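# Set yellow sponge beside blue foam block on desk

## Task

Move the yellow sponge so it rests on the same desk as the blue foam block, directly beside it with just a narrow gap. The foam blocks must stay at their original spots without being rotated, nothing additional may end up on the floor, and the cartons must remain standing upright on their desks. The robot must not topple or finish leaning, since that counts as failure. The result only counts if it holds without the robot supporting anything at the end.

## Robot and tools

Robot: a Hello Robot Stretch 3 with one arm. It has a two-wheeled base, a lift that raises the arm along a vertical mast, and a telescoping arm that reaches out to the robot's right side. The gripper cannot move forward or back on its own, so the base must drive to change that. The base measures 0.33 m long and 0.34 m wide. A turn in place pivots about the point between the wheels, 0.05 m behind the front edge. With the arm retracted and wrist folded, a turn sweeps a 0.28 m radius. An unfolded, level wrist reaches beyond that radius.

Frames: the base frame has its origin on the floor between the drive wheels, x forward, y left, z up. hand_pose is reported in this frame at the closed-fingertip point. With all wrist joints at zero its x axis is up, y points back along the arm toward the mast, and z toward the rear. The odometry frame is the base frame as it was at scene start. base_odometry heading runs -3.142 to 3.142, positive left, and counts wheel slip as motion.

execute_actions(actions, cameras): actions is a list holding one action or nothing. An empty list just reports state and images. An action may contain base, joints, or both, plus optional contact_limits. Motions begin together and may finish at different times. base holds exactly one key, and both are offsets from the base's last reported position. translate_m is metres straight ahead, forward positive, -1 to 1. rotate_rad is an in-place turn in radians, counter-clockwise (left) positive, -3.2 to 3.2. The base cannot slide sideways. joints maps joint names to absolute targets. lift_m is 0 to 1.1 m, the arm height. arm_m is 0 to 0.52 m, the extension. wrist_yaw_rad is -1.345 to 4.42: 0 points along the arm, positive swings toward the front, 3.0 folds it over the base. wrist_pitch_rad is -1.57 to 0.451: 0 is level, negative tips fingertips down. wrist_roll_rad is -2.911 to 2.911, with 0 meaning fingers side by side. gripper_m is -0.089 to 0.179; bigger is wider. The real fingertip gap is 0.007 less than this when nearly shut and 0.025 less when fully open, and zero under 0.007. head_pan_rad is -3.953 to 1.73: 0 is forward, positive left, -1.57 looks along the arm. head_tilt_rad is -1.53 to 0.419: 0 is level, negative down. Done tolerances are about 0.004 for lengths, 0.02 for yaw, roll and head, and 0.05 for pitch. Joints left out of an action may keep pushing toward older targets. contact_limits takes only arm_m, a motor effort percent from 1 to 100. The arm halts once its effort reaches that value (negative when retracting). Too low a value stops it immediately. Values above the maximum are cut down. One action runs at most 15 s. Unknown keys or out-of-range numbers reject the whole call, and then nothing moves. cameras lists head_camera, nav_camera, wrist_camera or all. Omitted, null or all means every camera; [] means none. Images are taken at the end of the call, in the order given by the pictures line. After any result reports a stop, later motion, wait and finished_scene calls in that same reply are skipped.

wait(seconds): 0 to 10 s of idle time with the last command held. Returns the same state and images.

zoom_image(camera, region): enlarges part of that camera's newest full image. region is [x0, y0, x1, y1] in pixels from the top-left, at most 504 by 504.

finished_scene(scene): ends scene 1 or 2 for good and reports success. The goal must already be met and stable.

Result lines: base_status and joint_status show how each motion ended. done means reached, and for the base it means the wheels turned the full amount even if they slipped. off_target means it stopped short and may still be pushing. contact_stop, time_out and torque_fault drop the target. on_its_own describes joints not commanded in this call, and held at gives their held target. motor_effort is percent of maximum, positive toward higher values, with the peak in brackets. Readings are noisy and biased. An effort outside its rest range hints at pushing or carrying a load. Positive wheel effort drives forward. lidar_m gives 12 distances in 30-degree sectors from the base origin, starting straight ahead and going counter-clockwise (4th left, 7th back, 10th right). It scans a plane 0.17 m above the floor, range 0.15 to 12 m, and a dash means nothing was seen. It misses glass, table tops and thin legs, and the robot's own parts can block some sectors. wrist_depth_mm and head_depth_mm are 7 by 7 grids of median depth. The head grid follows the sideways image. base_tilt is in degrees, forward and right positive. turned_by_wheels and turned_by_imu give the turn since the last result.

Speed: the base is fast only when stowed, meaning lift_m under 0.30, arm_m under 0.03 and wrist_yaw_rad over 2.54. Otherwise it runs at 0.10 m/s and 0.63 rad/s.

Gripping: command gripper_m below the object's width; a lower value grips harder. To let go, open to at least 0.02 above the value where the fingers made contact. Neither the reading nor done proves a grasp, so check the cameras.

Hazards: the arm and lift stop and go limp on firm contact. A limp lift may sink under load or be pushed up by closing fingers. The base, wrist and head push on regardless. A strained wrist servo can shut off for 10 s. Fold or unfold the wrist only with lift between 0.32 and 0.95, pitch -0.4 and roll near 0. Once folded, the lift may go down to 0.25. If yaw is below -0.4, keep pitch at -0.5 or lower. Pushing on something solid with the gripper above about 0.45 m, a second push after a contact_stop, driving while holding something fixed, or snagging furniture can tip the robot. If it leans, reverse the last move in small steps, free the gripper, and lower lift_m to about 0.2. Avoid drops, slams and hard shoves. Loose objects may occasionally get nudged by something else.

Each tool is called after "Request:" in YAML: its name, and indented under it one key for each argument.

## Session

Request:
execute_actions:
  actions: []

Scene clock: 0.00 s.
base_odometry: x=+0.000 y=+0.000 heading=+0.000 (m, m, rad; odometry frame)
turned_by_wheels: +0.000 (rad since the last result)
turned_by_imu: +0.000 (rad since the last result)
base_tilt: forward=-1.4 right=-0.9 (deg)
lidar_m: 1.35 2.21 1.51 1.96 2.13 2.35 2.33 2.26 1.82 1.47 1.60 1.56
head_depth_mm: 1864 1871 1868 1904 1285 1911 1680 / 1882 1899 1902 1937 1314 1957 1834 / 1899 1935 1935 1972 1336 2003 2006 / 1956 1981 1994 1997 1349 2047 2023 / 1974 2009 2021 2036 1508 2075 2054 / 2013 2043 2059 2085 1704 2114 1849 / 2046 2074 2084 2111 2131 2169 2055
base_status: not commanded
joint_positions: lift_m=+0.495 arm_m=+0.000 wrist_yaw_rad=+2.898 wrist_pitch_rad=-0.541 wrist_roll_rad=-0.005 gripper_m=+0.037 head_pan_rad=-0.016 head_tilt_rad=-0.008
joint_status: not commanded
motor_effort: left_wheel=-1 right_wheel=+0 lift_m=+34 arm_m=-1 wrist_yaw_rad=+0 wrist_pitch_rad=+5 wrist_roll_rad=+0 gripper_m=+0 head_pan_rad=-1 head_tilt_rad=+1 (%)
hand_pose: x=+0.0287 y=+0.0565 z=+0.4806 quat_wxyz=(+0.270, +0.697, +0.106, +0.655) (m; base frame)
wrist_depth_mm: - - - - - - - / - - - - - - - / - - - - - - - / 960 928 914 904 886 867 842 / 828 803 808 785 751 729 717 / 703 700 - 655 638 642 643 / 624 599 - 599 586 574 569
pictures: head_camera (sideways: a quarter turn clockwise sets it upright), nav_camera (sideways: a quarter turn counterclockwise sets it upright), wrist_camera
Images, in order (width x height): head_camera 896x504, nav_camera 672x504, wrist_camera 644x364.

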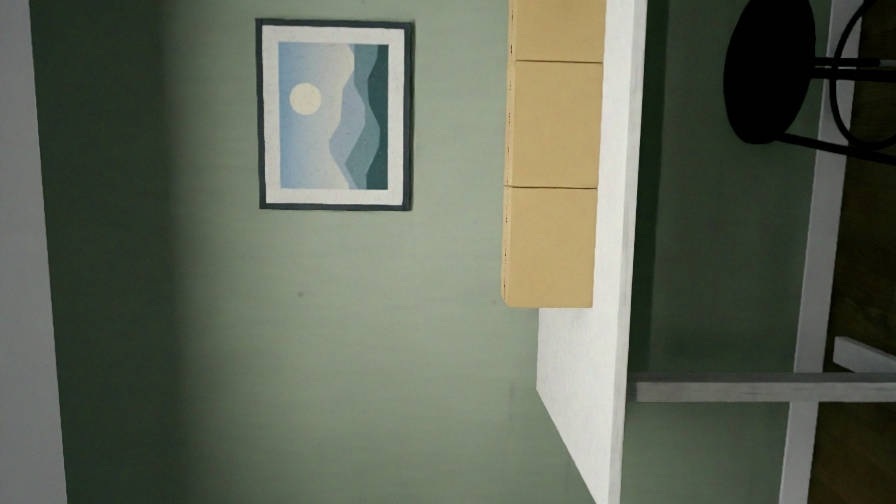

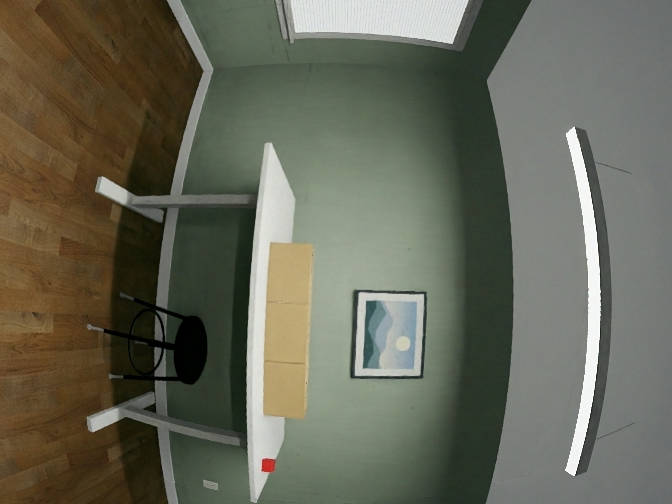

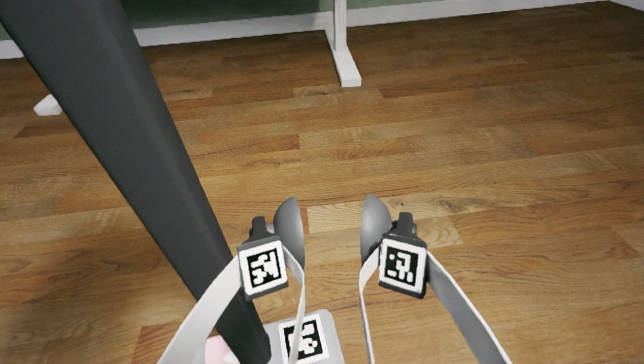

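Request:
execute_actions:
  actions:
    - {"joints":{"head_pan_rad":1.6,"head_tilt_rad":-0.3}}
  cameras: ["head_camera","nav_camera"]

Request:
execute_actions:
  actions:
    - {"joints":{"head_pan_rad":-1.6,"head_tilt_rad":-0.3}}
  cameras: ["head_camera","nav_camera"]

Request:
execute_actions:
  actions:
    - {"joints":{"head_pan_rad":-3.2,"head_tilt_rad":-0.3}}
  cameras: ["head_camera","nav_camera"]

Scene clock: 1.47 s.
base_odometry: x=+0.000 y=+0.000 heading=+0.000 (m, m, rad; odometry frame)
turned_by_wheels: +0.000 (rad since the last result)
turned_by_imu: +0.000 (rad since the last result)
base_tilt: forward=-1.3 right=-1.0 (deg)
lidar_m: 1.35 2.22 1.51 1.97 2.13 2.35 2.34 2.26 1.82 1.47 1.60 1.55
head_depth_mm: 1621 1708 1809 1780 1353 1729 1421 / 1654 1744 1849 1307 2099 1856 1470 / 1678 1768 1874 1330 2173 1867 1475 / 1716 1820 1930 1363 2180 1850 1466 / 1736 1860 1982 1397 2262 1858 1473 / 1784 1900 1996 1430 2293 1850 1474 / 1818 1921 2051 1458 1935 1869 1481
base_status: not commanded
joint_positions: lift_m=+0.495 arm_m=+0.000 wrist_yaw_rad=+2.898 wrist_pitch_rad=-0.541 wrist_roll_rad=-0.005 gripper_m=+0.037 head_pan_rad=+1.593 head_tilt_rad=-0.296
joint_status: all done
motor_effort: left_wheel=-2(1) right_wheel=+0(0) lift_m=+35(35) arm_m=+0(0) wrist_yaw_rad=+0(1) wrist_pitch_rad=+5(6) wrist_roll_rad=+1(0) gripper_m=+0(1) head_pan_rad=+4(47) head_tilt_rad=-2(18) (%)
hand_pose: x=+0.0287 y=+0.0565 z=+0.4806 quat_wxyz=(+0.270, +0.697, +0.106, +0.655) (m; base frame)
wrist_depth_mm: - - - - - - - / - - - - - - - / - - - - - - - / 997 925 953 902 882 871 850 / 806 783 809 768 757 746 717 / 696 691 - 673 643 645 630 / 622 606 - 598 583 571 570
pictures: head_camera (sideways: a quarter turn clockwise sets it upright), nav_camera (sideways: a quarter turn counterclockwise sets it upright)
camera_calibration (this result's frames):
head_camera: T_world_to_cam=[[-0.00477655, -0.340033, -0.940401, 1.24706], [-0.998336, -0.0524221, 0.0240258, -0.0195431], [-0.0574674, 0.938951, -0.339217, 0.399927], [0, 0, 0, 1]] pos_world=[0.00942888, 0.0475035, 1.30886]
nav_camera: T_world_to_cam=[[-0.0297621, 0.311307, 0.949843, -1.19838], [0.997998, 0.062312, 0.0108485, 0.033196], [-0.0558095, 0.948264, -0.312538, 0.364124], [0, 0, 0, 1]] pos_world=[-0.0484742, 0.0257079, 1.25171]
Images, in order (width x height): head_camera 896x504, nav_camera 672x504.

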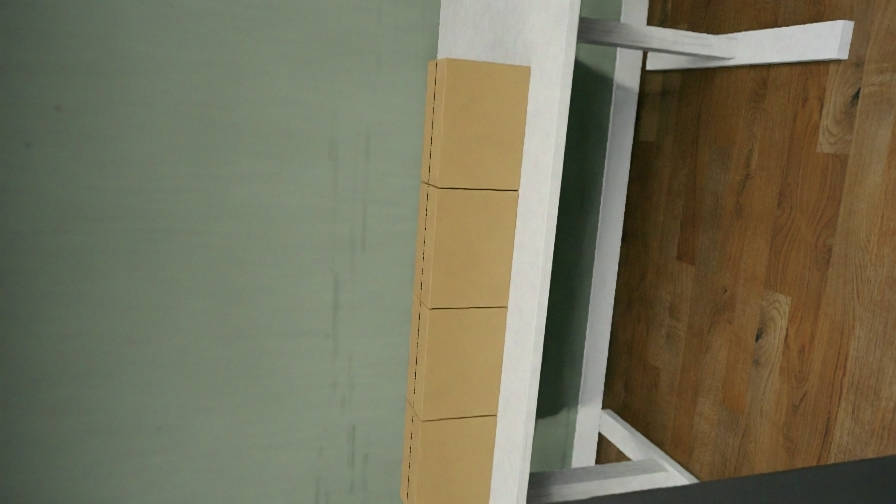

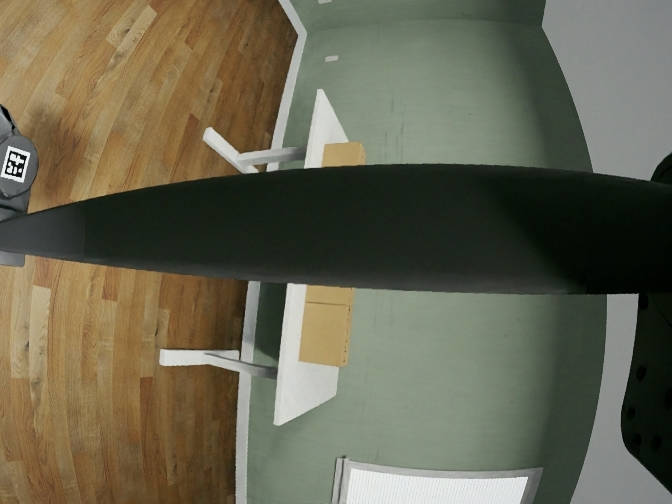

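Scene clock: 3.57 s.
base_odometry: x=+0.000 y=+0.000 heading=+0.000 (m, m, rad; odometry frame)
turned_by_wheels: +0.000 (rad since the last result)
turned_by_imu: +0.000 (rad since the last result)
base_tilt: forward=-1.3 right=-1.0 (deg)
lidar_m: 1.35 2.21 1.51 1.97 2.13 2.35 2.32 2.26 1.82 1.47 1.60 1.56
head_depth_mm: 1454 1555 1661 1755 1905 1848 1471 / 1444 1526 1605 1728 1841 1733 1470 / 1465 1551 1636 1755 1882 1727 1454 / 1486 1586 1659 1783 1919 1755 1472 / 1516 1624 1697 1809 1966 1804 1473 / 1513 1566 1613 1786 1938 1801 1475 / 1619 1724 1838 1968 2115 1860 1470
base_status: not commanded
joint_positions: lift_m=+0.495 arm_m=+0.000 wrist_yaw_rad=+2.898 wrist_pitch_rad=-0.541 wrist_roll_rad=-0.005 gripper_m=+0.037 head_pan_rad=-1.593 head_tilt_rad=-0.296
joint_status: all done
motor_effort: left_wheel=-1(1) right_wheel=+0(0) lift_m=+34(34) arm_m=+0(0) wrist_yaw_rad=+0(0) wrist_pitch_rad=+5(5) wrist_roll_rad=+0(0) gripper_m=+1(1) head_pan_rad=-5(48) head_tilt_rad=-2(2) (%)
hand_pose: x=+0.0287 y=+0.0565 z=+0.4806 quat_wxyz=(+0.270, +0.697, +0.106, +0.655) (m; base frame)
wrist_depth_mm: - - - - - - - / - - - - - - - / - - - - - - - / 962 939 925 908 885 858 856 / 802 796 809 759 761 737 731 / 703 707 - 662 640 640 630 / 610 608 - 592 574 570 565
pictures: head_camera (sideways: a quarter turn clockwise sets it upright), nav_camera (sideways: a quarter turn counterclockwise sets it upright)
camera_calibration (this result's frames):
head_camera: T_world_to_cam=[[0.0197082, 0.33966, -0.940342, 1.24683], [0.999675, 0.00852515, 0.0240311, -0.0317379], [0.0161789, -0.94051, -0.339381, 0.399692], [0, 0, 0, 1]] pos_world=[0.000688213, -0.0473127, 1.30886]
nav_camera: T_world_to_cam=[[0.0160587, -0.312479, 0.949789, -1.19858], [-0.999771, -0.0184264, 0.0108415, 0.0453916], [0.0141135, -0.949746, -0.312704, 0.363913], [0, 0, 0, 1]] pos_world=[0.0594928, -0.028071, 1.25171]
Images, in order (width x height): head_camera 896x504, nav_camera 672x504.

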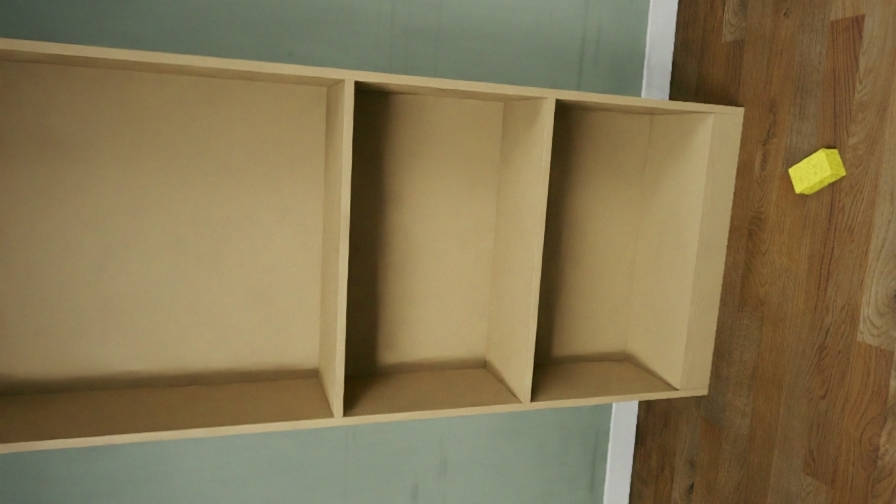

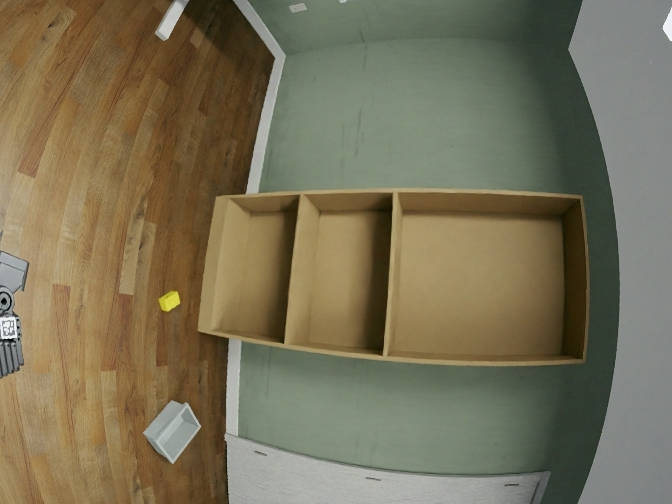

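Scene clock: 4.93 s.
base_odometry: x=+0.000 y=+0.000 heading=+0.000 (m, m, rad; odometry frame)
turned_by_wheels: +0.000 (rad since the last result)
turned_by_imu: +0.000 (rad since the last result)
base_tilt: forward=-1.4 right=-1.0 (deg)
lidar_m: 1.34 2.21 1.51 1.97 2.13 2.35 2.34 2.26 1.82 1.46 1.60 1.55
head_depth_mm: 2281 2410 2102 2712 2407 1870 1476 / 2322 2454 1979 2731 2522 1875 1475 / 2355 2475 1969 2808 2529 1856 1464 / 2359 2483 2015 2845 2538 1874 1470 / 2390 2513 2619 2823 2515 1849 1467 / 2407 2565 2707 2953 2508 1861 1468 / 2464 2589 2774 2983 2531 1873 1464
base_status: not commanded
joint_positions: lift_m=+0.495 arm_m=+0.000 wrist_yaw_rad=+2.898 wrist_pitch_rad=-0.541 wrist_roll_rad=-0.005 gripper_m=+0.037 head_pan_rad=-3.193 head_tilt_rad=-0.296
joint_status: all done
motor_effort: left_wheel=-1(1) right_wheel=+0(0) lift_m=+34(34) arm_m=+0(1) wrist_yaw_rad=-1(2) wrist_pitch_rad=+5(4) wrist_roll_rad=+0(0) gripper_m=+0(1) head_pan_rad=-6(49) head_tilt_rad=-2(1) (%)
hand_pose: x=+0.0287 y=+0.0565 z=+0.4806 quat_wxyz=(+0.270, +0.697, +0.106, +0.655) (m; base frame)
wrist_depth_mm: - - - - - - - / - - - - - - - / - - - - - - - / 973 934 916 936 880 872 840 / 838 786 823 770 751 744 739 / 715 695 - 663 628 645 643 / 623 608 - 593 575 564 556
pictures: head_camera (sideways: a quarter turn clockwise sets it upright), nav_camera (sideways: a quarter turn counterclockwise sets it upright)
camera_calibration (this result's frames):
head_camera: T_world_to_cam=[[0.338969, -0.0296196, -0.940331, 1.24487], [-0.0206703, -0.999497, 0.0240321, -0.025515], [-0.940571, 0.0112908, -0.339411, 0.405567], [0, 0, 0, 1]] pos_world=[-0.0410347, 0.00679107, 1.30885]
nav_camera: T_world_to_cam=[[-0.312845, -0.00692571, 0.949779, -1.19656], [0.010775, 0.999883, 0.0108402, 0.0392289], [-0.949743, 0.0136251, -0.312734, 0.369832], [0, 0, 0, 1]] pos_world=[-0.0235165, -0.0525504, 1.25171]
Images, in order (width x height): head_camera 896x504, nav_camera 672x504.

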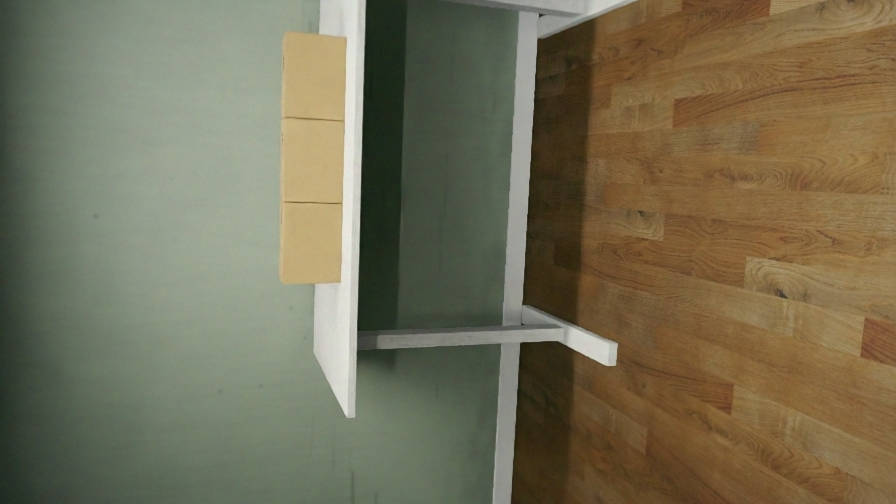

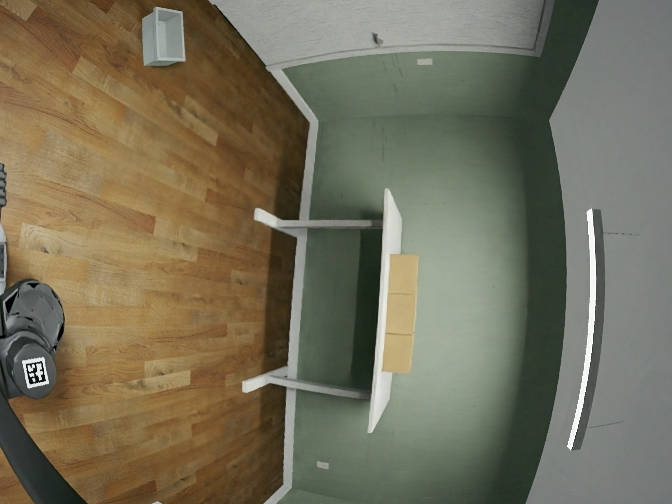

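Request:
execute_actions:
  actions:
    - {"joints":{"head_pan_rad":-1.5,"head_tilt_rad":-1.0,"lift_m":0.28,"wrist_pitch_rad":-0.4},"base":{"rotate_rad":-1.24}}
  cameras: []

Request:
execute_actions:
  actions:
    - {"base":{"translate_m":1.0}}
  cameras: ["head_camera","nav_camera"]

Scene clock: 8.30 s.
base_odometry: x=+0.000 y=+0.000 heading=-1.240 (m, m, rad; odometry frame)
turned_by_wheels: -1.240 (rad since the last result)
turned_by_imu: -1.226 (rad since the last result)
base_tilt: forward=-1.3 right=-0.9 (deg)
lidar_m: 1.61 1.70 1.35 1.64 2.08 1.51 1.80 2.62 2.35 2.33 1.90 1.47
head_depth_mm: 2157 1926 1666 1477 1321 1193 1096 / 2293 1938 1670 1480 1318 1212 - / 2281 1952 1687 1482 1319 1223 - / 2307 1950 1685 1481 1322 1218 1105 / 2318 1950 1680 1488 1328 1205 1095 / 2239 1969 1689 1480 1328 1207 1092 / 2082 1972 1640 1496 1329 1208 1100
base_status: done
joint_positions: lift_m=+0.280 arm_m=+0.000 wrist_yaw_rad=+2.898 wrist_pitch_rad=-0.421 wrist_roll_rad=-0.005 gripper_m=+0.037 head_pan_rad=-1.507 head_tilt_rad=-0.988
joint_status: all done
motor_effort: left_wheel=+2(9) right_wheel=-1(6) lift_m=+23(30) arm_m=+0(1) wrist_yaw_rad=-1(0) wrist_pitch_rad=+8(9) wrist_roll_rad=+0(0) gripper_m=+1(0) head_pan_rad=+3(48) head_tilt_rad=-4(28) (%)
hand_pose: x=+0.0327 y=+0.0728 z=+0.2923 quat_wxyz=(+0.231, +0.702, +0.064, +0.670) (m; base frame)
wrist_depth_mm: - - - - - - - / - - - - - - - / - - 935 912 893 865 807 / 767 - 730 691 683 674 640 / 614 576 607 575 561 553 538 / 503 503 - 489 462 469 459 / 452 - - - 403 405 398
pictures: none
No camera images: the call's "cameras" was empty. Leave "cameras" out to get every camera's image.

Scene clock: 13.40 s.
base_odometry: x=+0.325 y=-0.946 heading=-1.240 (m, m, rad; odometry frame)
turned_by_wheels: +0.000 (rad since the last result)
turned_by_imu: +0.004 (rad since the last result)
base_tilt: forward=-1.4 right=-0.9 (deg)
lidar_m: 0.61 1.21 1.15 1.15 2.13 2.39 2.80 3.10 2.72 1.36 0.82 0.84
head_depth_mm: 2277 1943 1602 1464 1320 1194 1097 / 2181 1933 1580 1479 1320 1213 - / 1830 1943 1655 1475 1322 1219 - / 1527 1829 1688 1476 1300 1218 1109 / 1340 1555 1613 1415 1329 1200 1097 / 776 933 1114 1376 1306 1203 1099 / 823 1004 927 1341 1251 1206 1102
base_status: done
joint_positions: lift_m=+0.280 arm_m=+0.000 wrist_yaw_rad=+2.898 wrist_pitch_rad=-0.421 wrist_roll_rad=-0.005 gripper_m=+0.037 head_pan_rad=-1.507 head_tilt_rad=-0.988
joint_status: not commanded
motor_effort: left_wheel=+1(12) right_wheel=-1(4) lift_m=+23(23) arm_m=-1(0) wrist_yaw_rad=-1(0) wrist_pitch_rad=+8(8) wrist_roll_rad=+0(0) gripper_m=+1(1) head_pan_rad=+3(4) head_tilt_rad=-4(4) (%)
hand_pose: x=+0.0327 y=+0.0729 z=+0.2924 quat_wxyz=(+0.231, +0.702, +0.064, +0.670) (m; base frame)
wrist_depth_mm: - - - - - - - / - - - - - - - / - - 941 924 861 850 828 / 772 - 724 714 683 666 653 / 615 583 602 571 567 546 542 / 510 506 - 493 465 469 456 / 451 - - - 410 403 398
pictures: head_camera (sideways: a quarter turn clockwise sets it upright), nav_camera (sideways: a quarter turn counterclockwise sets it upright)
camera_calibration (this result's frames):
head_camera: T_world_to_cam=[[-0.043132, 0.860751, -0.507196, 0.682626], [0.99666, 0.0723045, 0.0379504, -0.0498119], [0.0693384, -0.503865, -0.860995, 1.07789], [0, 0, 0, 1]] pos_world=[0.00434944, -0.040859, 1.27617]
nav_camera: T_world_to_cam=[[0.0772248, -0.843021, 0.532308, -0.654749], [-0.994621, -0.102107, -0.0174133, 0.0821416], [0.0690323, -0.5281, -0.846372, 1.05781], [0, 0, 0, 1]] pos_world=[0.0592395, 0.0150505, 1.24526]
Images, in order (width x height): head_camera 896x504, nav_camera 672x504.

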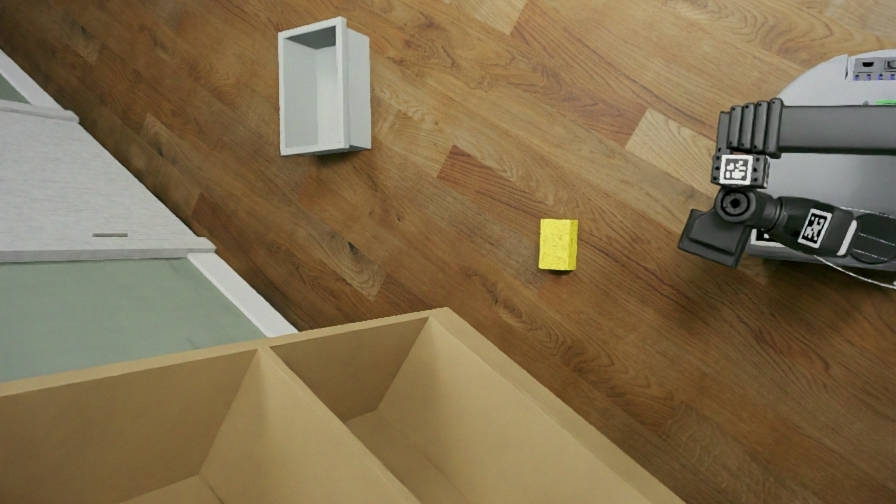

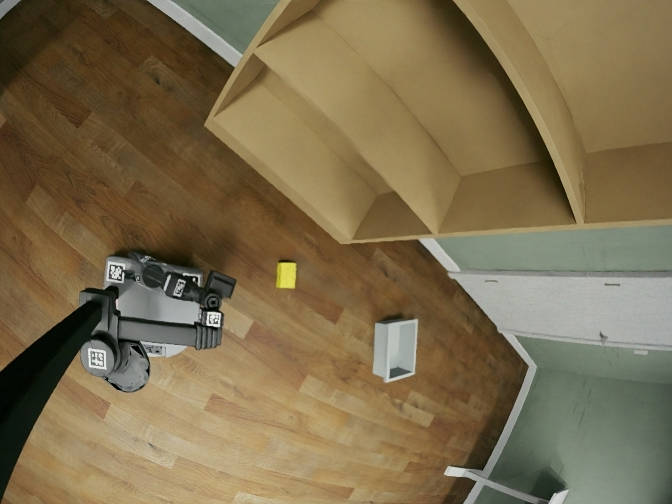

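Request:
execute_actions:
  actions:
    - {"joints":{"arm_m":0.35,"wrist_yaw_rad":1.57,"gripper_m":0.13}}
  cameras: []

Request:
execute_actions:
  actions:
    - {"joints":{"wrist_pitch_rad":-1.2,"lift_m":0.24}}
  cameras: ["head_camera","wrist_camera"]

Scene clock: 17.57 s.
base_odometry: x=+0.325 y=-0.946 heading=-1.240 (m, m, rad; odometry frame)
turned_by_wheels: +0.000 (rad since the last result)
turned_by_imu: -0.001 (rad since the last result)
base_tilt: forward=-1.3 right=-1.0 (deg)
lidar_m: 0.61 1.21 1.15 1.16 2.13 2.39 2.79 3.09 2.71 1.36 0.82 0.84
head_depth_mm: 2268 1926 1608 1473 1318 1191 1096 / 2175 1931 1587 1510 1318 1205 - / 1831 1933 1644 1524 1327 1201 - / 1537 1808 1691 1511 1301 1200 1111 / 1344 1543 1588 1416 1331 1202 1097 / 778 929 1122 1384 1305 1207 1100 / 818 1008 931 1339 1252 1204 1101
base_status: not commanded
joint_positions: lift_m=+0.280 arm_m=+0.350 wrist_yaw_rad=+1.570 wrist_pitch_rad=-0.421 wrist_roll_rad=-0.005 gripper_m=+0.130 head_pan_rad=-1.507 head_tilt_rad=-0.988
joint_status: all done
motor_effort: left_wheel=+0(1) right_wheel=-1(1) lift_m=+24(23) arm_m=+3(4) wrist_yaw_rad=+0(2) wrist_pitch_rad=+8(8) wrist_roll_rad=+0(0) gripper_m=+1(81) head_pan_rad=+3(3) head_tilt_rad=-5(4) (%)
hand_pose: x=+0.2027 y=-0.4949 z=+0.2924 quat_wxyz=(+0.595, +0.592, -0.383, +0.386) (m; base frame)
wrist_depth_mm: - 568 649 559 488 436 395 / - 597 707 611 533 465 416 / - 637 721 657 573 511 448 / 747 634 550 525 518 502 454 / 617 608 535 458 419 427 390 / 513 518 486 477 414 367 337 / 435 423 424 413 412 384 317
pictures: none
No camera images: the call's "cameras" was empty. Leave "cameras" out to get every camera's image.

Scene clock: 18.83 s.
base_odometry: x=+0.325 y=-0.946 heading=-1.240 (m, m, rad; odometry frame)
turned_by_wheels: +0.000 (rad since the last result)
turned_by_imu: +0.000 (rad since the last result)
base_tilt: forward=-1.4 right=-0.9 (deg)
lidar_m: 0.61 1.21 1.15 1.15 2.14 2.39 2.79 3.13 2.72 1.37 0.82 0.84
head_depth_mm: 2285 1927 1607 1472 1320 1199 1095 / 2170 1933 1585 1495 1326 1193 - / 1839 1951 1658 1502 1303 1211 - / 1543 1806 1683 1483 1305 1203 1112 / 1333 1553 1587 1420 1332 1203 1095 / 778 932 1119 1373 1303 1204 1095 / 821 1008 929 1342 1254 1207 1097
base_status: not commanded
joint_positions: lift_m=+0.240 arm_m=+0.350 wrist_yaw_rad=+1.570 wrist_pitch_rad=-1.200 wrist_roll_rad=-0.005 gripper_m=+0.130 head_pan_rad=-1.507 head_tilt_rad=-0.988
joint_status: all done
motor_effort: left_wheel=+1(1) right_wheel=-1(1) lift_m=+24(24) arm_m=+3(3) wrist_yaw_rad=+0(1) wrist_pitch_rad=+0(7) wrist_roll_rad=+0(0) gripper_m=+1(1) head_pan_rad=+3(3) head_tilt_rad=-5(4) (%)
hand_pose: x=+0.0490 y=-0.4949 z=+0.1315 quat_wxyz=(+0.696, +0.694, -0.129, +0.132) (m; base frame)
wrist_depth_mm: 344 340 334 331 322 319 312 / 334 327 320 320 314 309 307 / 325 317 313 310 308 299 300 / 314 311 307 300 292 295 289 / 306 304 298 292 248 286 280 / 298 297 291 285 284 276 274 / 293 285 280 279 277 273 270
pictures: head_camera (sideways: a quarter turn clockwise sets it upright), wrist_camera
camera_calibration (this result's frames):
head_camera: T_world_to_cam=[[-0.043132, 0.860751, -0.507196, 0.682626], [0.99666, 0.0723045, 0.0379504, -0.0498119], [0.0693384, -0.503865, -0.860995, 1.07789], [0, 0, 0, 1]] pos_world=[0.00434943, -0.040859, 1.27617]
wrist_camera: T_world_to_cam=[[-0.0241167, -0.999076, -0.0355652, -0.480428], [-0.987918, 0.0292649, -0.152187, 0.108024], [0.153087, 0.0314652, -0.987712, 0.301815], [0, 0, 0, 1]] pos_world=[0.0489285, -0.492643, 0.297459]
Images, in order (width x height): head_camera 896x504, wrist_camera 644x364.

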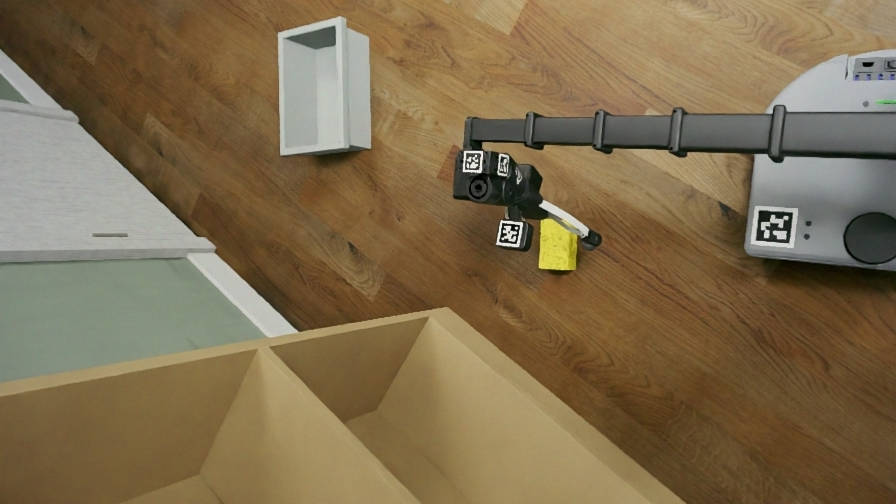

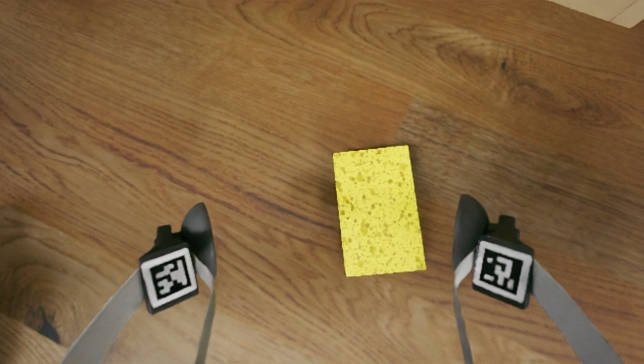

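Request:
execute_actions:
  actions:
    - {"joints":{"wrist_pitch_rad":-1.15,"wrist_yaw_rad":1.64,"arm_m":0.389,"lift_m":0.13}}
  cameras: ["wrist_camera"]

Scene clock: 20.80 s.
base_odometry: x=+0.325 y=-0.946 heading=-1.240 (m, m, rad; odometry frame)
turned_by_wheels: +0.000 (rad since the last result)
turned_by_imu: +0.000 (rad since the last result)
base_tilt: forward=-1.3 right=-1.0 (deg)
lidar_m: 0.61 1.21 1.15 1.15 2.14 2.39 2.79 3.11 2.71 1.37 0.81 0.84
head_depth_mm: 2270 1941 1607 1477 1321 1193 1094 / 2162 1935 1593 1478 1319 1198 - / 1841 1934 1650 1509 1306 1213 - / 1534 1810 1676 1481 1299 1200 1114 / 1344 1554 1597 1407 1329 1203 1098 / 777 935 1119 1366 1306 1203 1094 / 818 1008 927 1348 1249 1205 1099
base_status: not commanded
joint_positions: lift_m=+0.130 arm_m=+0.389 wrist_yaw_rad=+1.638 wrist_pitch_rad=-1.160 wrist_roll_rad=-0.005 gripper_m=+0.130 head_pan_rad=-1.507 head_tilt_rad=-0.988
joint_status: all done
motor_effort: left_wheel=+1(0) right_wheel=+0(1) lift_m=+23(23) arm_m=+3(3) wrist_yaw_rad=+1(2) wrist_pitch_rad=+4(4) wrist_roll_rad=+0(0) gripper_m=+1(1) head_pan_rad=+3(4) head_tilt_rad=-4(4) (%)
hand_pose: x=+0.0586 y=-0.5284 z=+0.0245 quat_wxyz=(+0.688, +0.696, -0.119, +0.169) (m; base frame)
wrist_depth_mm: 227 224 218 216 213 209 205 / 219 215 212 207 205 201 199 / 210 207 205 153 197 195 191 / 203 201 197 148 189 188 186 / 196 194 190 143 183 183 181 / 189 189 185 139 176 176 174 / 185 180 179 174 173 172 169
pictures: wrist_camera
camera_calibration (this result's frames):
wrist_camera: T_world_to_cam=[[0.0454945, -0.998299, -0.0364626, -0.521161], [-0.980811, -0.0377112, -0.191279, 0.0673603], [0.189578, 0.044465, -0.980858, 0.200272], [0, 0, 0, 1]] pos_world=[0.0518105, -0.526639, 0.19032]
Images, in order (width x height): wrist_camera 644x364.

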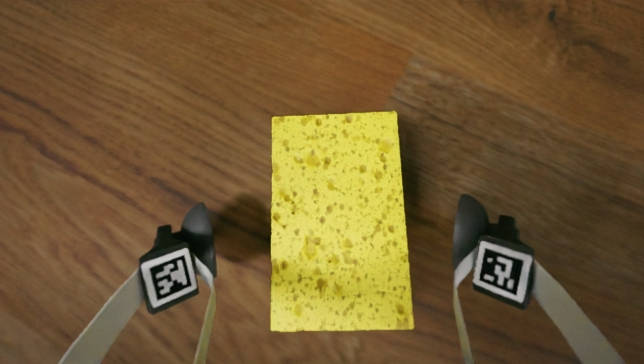

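Request:
execute_actions:
  actions:
    - {"joints":{"gripper_m":0.03}}
  cameras: ["wrist_camera"]

Request:
execute_actions:
  actions:
    - {"joints":{"lift_m":0.29,"arm_m":0.2,"head_pan_rad":1.2,"head_tilt_rad":-0.4}}

Scene clock: 22.37 s.
base_odometry: x=+0.325 y=-0.946 heading=-1.240 (m, m, rad; odometry frame)
turned_by_wheels: +0.000 (rad since the last result)
turned_by_imu: +0.000 (rad since the last result)
base_tilt: forward=-1.3 right=-1.0 (deg)
lidar_m: 0.61 1.21 1.15 1.15 2.14 2.39 2.80 3.09 2.70 1.37 0.81 0.84
head_depth_mm: 2286 1928 1609 1482 1323 1194 1094 / 2174 1930 1579 1477 1315 1199 - / 1828 1937 1651 1516 1306 1206 - / 1536 1831 1678 1486 1310 1199 1107 / 1337 1560 1589 1410 1339 1207 1095 / 774 932 1118 1376 1294 1203 1099 / 819 1007 928 1344 1249 1211 1101
base_status: not commanded
joint_positions: lift_m=+0.130 arm_m=+0.389 wrist_yaw_rad=+1.638 wrist_pitch_rad=-1.160 wrist_roll_rad=-0.005 gripper_m=+0.031 head_pan_rad=-1.507 head_tilt_rad=-0.988
joint_status: all done
motor_effort: left_wheel=+0(0) right_wheel=-1(1) lift_m=+23(24) arm_m=+3(3) wrist_yaw_rad=+2(2) wrist_pitch_rad=+4(4) wrist_roll_rad=+0(0) gripper_m=-13(87) head_pan_rad=+3(4) head_tilt_rad=-4(5) (%)
hand_pose: x=+0.0586 y=-0.5284 z=+0.0245 quat_wxyz=(+0.688, +0.696, -0.119, +0.169) (m; base frame)
wrist_depth_mm: 226 223 220 216 212 209 207 / 218 215 212 208 205 202 198 / 211 208 204 150 195 195 192 / 203 200 197 146 190 187 186 / 195 193 191 141 140 182 181 / 189 188 182 136 135 177 174 / 184 181 179 174 173 171 169
pictures: wrist_camera
camera_calibration (this result's frames):
wrist_camera: T_world_to_cam=[[0.0454954, -0.998299, -0.0364626, -0.521161], [-0.98081, -0.0377118, -0.191285, 0.0673616], [0.189584, 0.0444655, -0.980857, 0.200272], [0, 0, 0, 1]] pos_world=[0.051811, -0.526639, 0.190321]
Images, in order (width x height): wrist_camera 644x364.

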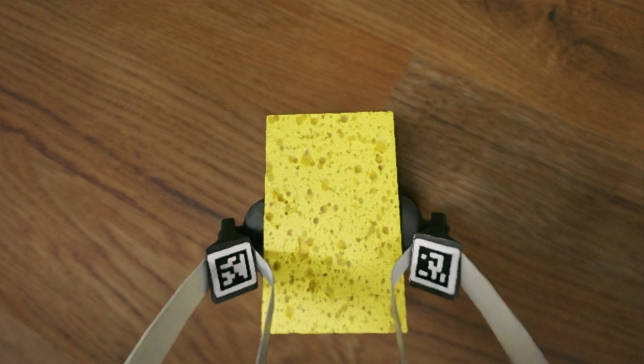

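Scene clock: 25.00 s.
base_odometry: x=+0.325 y=-0.946 heading=-1.240 (m, m, rad; odometry frame)
turned_by_wheels: +0.000 (rad since the last result)
turned_by_imu: +0.000 (rad since the last result)
base_tilt: forward=-1.3 right=-0.9 (deg)
lidar_m: 0.61 1.21 1.15 1.15 2.14 2.39 2.80 3.10 2.71 0.31 0.32 0.84
head_depth_mm: 1291 1393 1505 1640 1801 1650 1346 / 1309 1411 1533 1677 1832 1649 1345 / 1330 1422 1554 1690 1865 1648 1345 / 1343 1448 1367 1322 1858 1590 1340 / 1360 1458 1375 954 1878 1591 1303 / 1372 1481 1364 983 1936 1596 1334 / 1378 1522 1037 983 1386 1650 1329
base_status: not commanded
joint_positions: lift_m=+0.290 arm_m=+0.200 wrist_yaw_rad=+1.640 wrist_pitch_rad=-1.160 wrist_roll_rad=-0.005 gripper_m=+0.031 head_pan_rad=+1.193 head_tilt_rad=-0.409
joint_status: all done
motor_effort: left_wheel=+1(0) right_wheel=-1(1) lift_m=+46(46) arm_m=-4(5) wrist_yaw_rad=+0(2) wrist_pitch_rad=+4(3) wrist_roll_rad=+0(0) gripper_m=-12(12) head_pan_rad=+4(49) head_tilt_rad=+3(25) (%)
hand_pose: x=+0.0586 y=-0.3400 z=+0.1838 quat_wxyz=(+0.688, +0.696, -0.118, +0.169) (m; base frame)
wrist_depth_mm: 420 412 404 399 392 387 370 / 400 393 389 387 379 374 364 / 388 382 377 151 365 358 356 / 377 368 366 146 353 349 346 / 364 360 355 141 140 335 330 / - - 338 136 136 328 321 / - - 328 322 318 317 313
pictures: head_camera (sideways: a quarter turn clockwise sets it upright), nav_camera (sideways: a quarter turn counterclockwise sets it upright), wrist_camera
camera_calibration (this result's frames):
head_camera: T_world_to_cam=[[-0.175035, -0.407616, -0.896221, 1.19044], [-0.938886, 0.343143, 0.0273013, -0.0241663], [0.296403, 0.846228, -0.442767, 0.532523], [0, 0, 0, 1]] pos_world=[0.0278388, 0.0429, 1.30334]
nav_camera: T_world_to_cam=[[0.132494, 0.395757, 0.908747, -1.14573], [0.94385, -0.330315, 0.00623914, 0.0395285], [0.302642, 0.856895, -0.4173, 0.498273], [0, 0, 0, 1]] pos_world=[-0.0363051, 0.0395189, 1.24886]
wrist_camera: T_world_to_cam=[[0.0469035, -0.998234, -0.0364627, -0.327366], [-0.980754, -0.0390948, -0.191292, 0.104448], [0.189529, 0.0447332, -0.980856, 0.348183], [0, 0, 0, 1]] pos_world=[0.0518017, -0.33828, 0.349561]
Images, in order (width x height): head_camera 896x504, nav_camera 672x504, wrist_camera 644x364.

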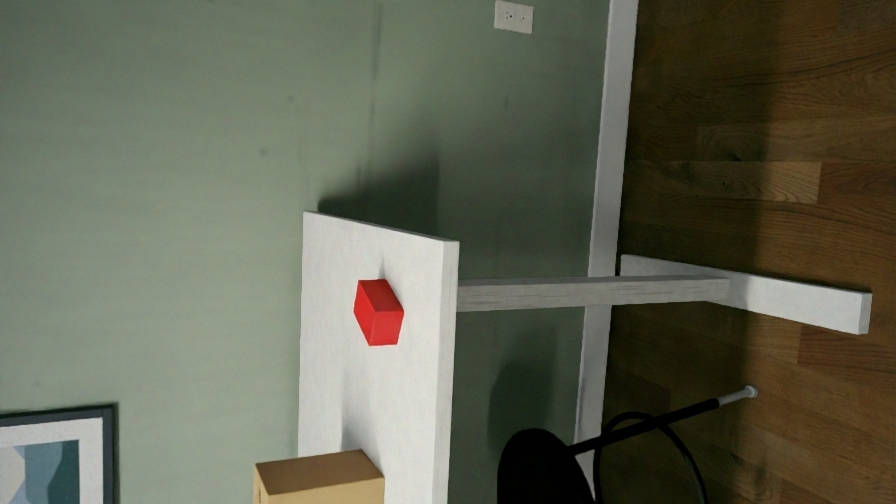

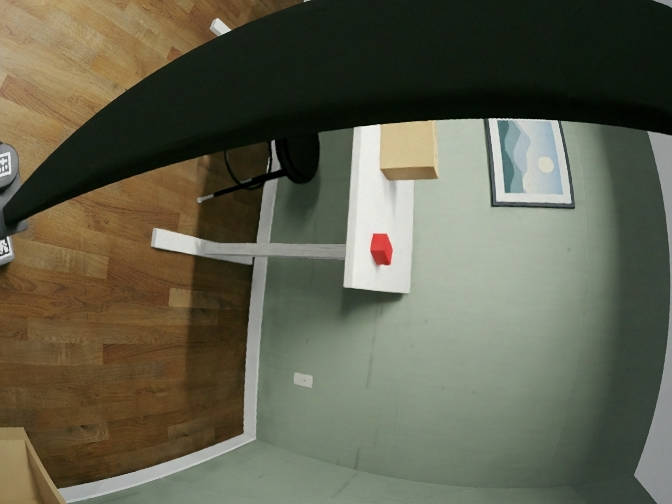

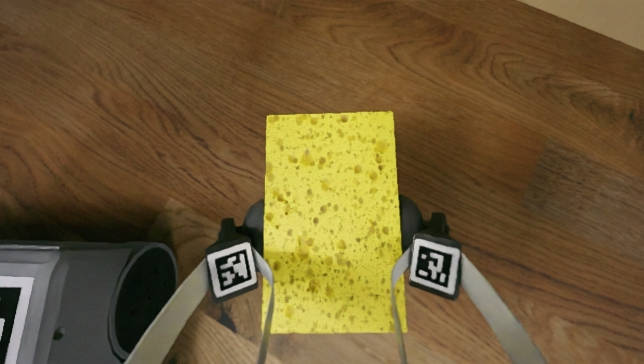

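Request:
execute_actions:
  actions:
    - {"joints":{"arm_m":0.0,"wrist_pitch_rad":-0.45,"wrist_yaw_rad":2.65,"head_pan_rad":-3.1,"head_tilt_rad":-0.6},"base":{"rotate_rad":-0.69}}

Scene clock: 27.93 s.
base_odometry: x=+0.325 y=-0.946 heading=-1.930 (m, m, rad; odometry frame)
turned_by_wheels: -0.690 (rad since the last result)
turned_by_imu: -0.682 (rad since the last result)
base_tilt: forward=-1.3 right=-0.9 (deg)
lidar_m: 0.84 0.61 1.07 1.60 1.16 1.16 2.86 2.38 3.09 2.70 1.68 0.82
head_depth_mm: 2545 2821 2933 2149 1709 1419 1201 / 2467 2832 2982 2175 1715 1408 1205 / 2461 2767 2972 2174 1716 1415 1206 / 2451 2717 2896 2176 1718 1427 1207 / 2423 2695 2837 2182 1736 1418 1210 / 2369 2391 2778 2185 1722 1423 1208 / 2340 1969 2860 2204 1724 1425 1210
base_status: done
joint_positions: lift_m=+0.290 arm_m=+0.000 wrist_yaw_rad=+2.649 wrist_pitch_rad=-0.473 wrist_roll_rad=-0.005 gripper_m=+0.031 head_pan_rad=-3.093 head_tilt_rad=-0.593
joint_status: all done
motor_effort: left_wheel=+2(8) right_wheel=-2(4) lift_m=+45(45) arm_m=-4(3) wrist_yaw_rad=+1(4) wrist_pitch_rad=+9(8) wrist_roll_rad=+0(0) gripper_m=-12(12) head_pan_rad=-5(47) head_tilt_rad=-3(15) (%)
hand_pose: x=+0.0815 y=+0.0459 z=+0.2902 quat_wxyz=(+0.329, +0.705, -0.006, +0.628) (m; base frame)
wrist_depth_mm: - - - - 969 583 606 / - - - - 985 659 641 / 919 884 855 151 780 607 579 / 744 702 678 146 619 584 505 / - 575 566 140 140 532 506 / - 497 - 136 136 457 446 / - - - 389 391 397 390
pictures: head_camera (sideways: a quarter turn clockwise sets it upright), nav_camera (sideways: a quarter turn counterclockwise sets it upright), wrist_camera
camera_calibration (this result's frames):
head_camera: T_world_to_cam=[[0.599809, 0.0170521, -0.799961, 1.06019], [0.070872, -0.996976, 0.031888, -0.0362902], [-0.796998, -0.0758216, -0.599204, 0.74273], [0, 0, 0, 1]] pos_world=[-0.0413868, 0.0020561, 1.29432]
nav_camera: T_world_to_cam=[[-0.574143, -0.0510011, 0.817165, -1.02198], [-0.0905008, 0.995895, -0.00143016, 0.0558232], [-0.813738, -0.0747753, -0.576402, 0.712096], [0, 0, 0, 1]] pos_world=[-0.0022502, -0.0544689, 1.24566]
wrist_camera: T_world_to_cam=[[0.883309, -0.466917, -0.0418784, -0.0302978], [-0.326098, -0.547809, -0.770432, 0.300415], [0.336786, 0.694186, -0.636145, 0.289113], [0, 0, 0, 1]] pos_world=[0.027358, -0.0502747, 0.414098]
Images, in order (width x height): head_camera 896x504, nav_camera 672x504, wrist_camera 644x364.

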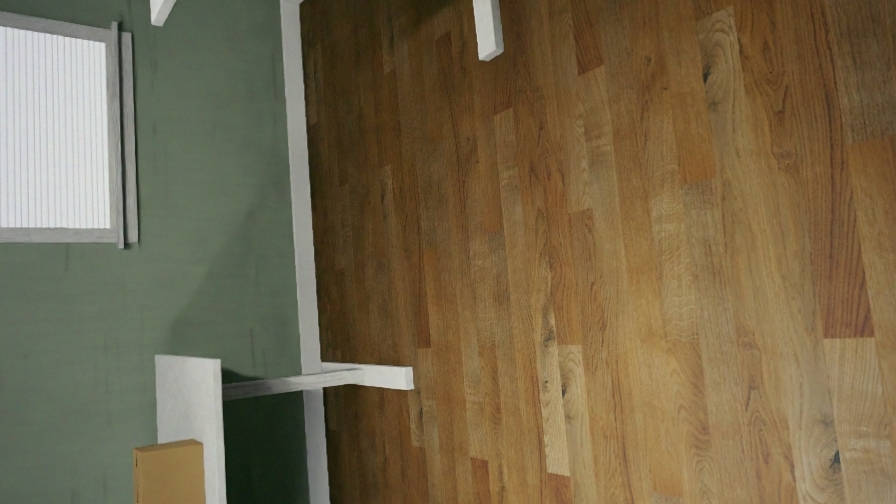

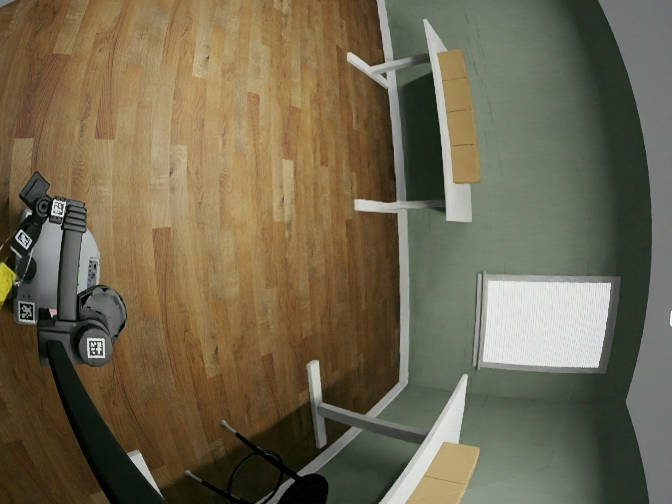

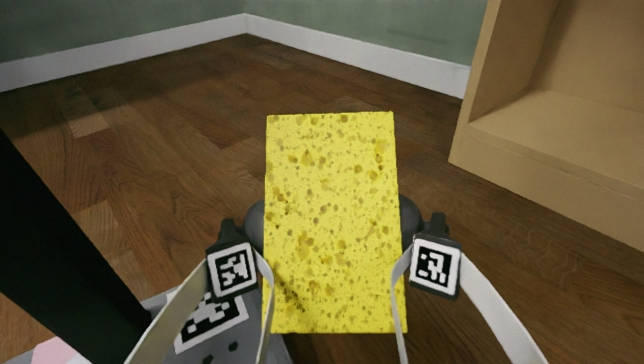

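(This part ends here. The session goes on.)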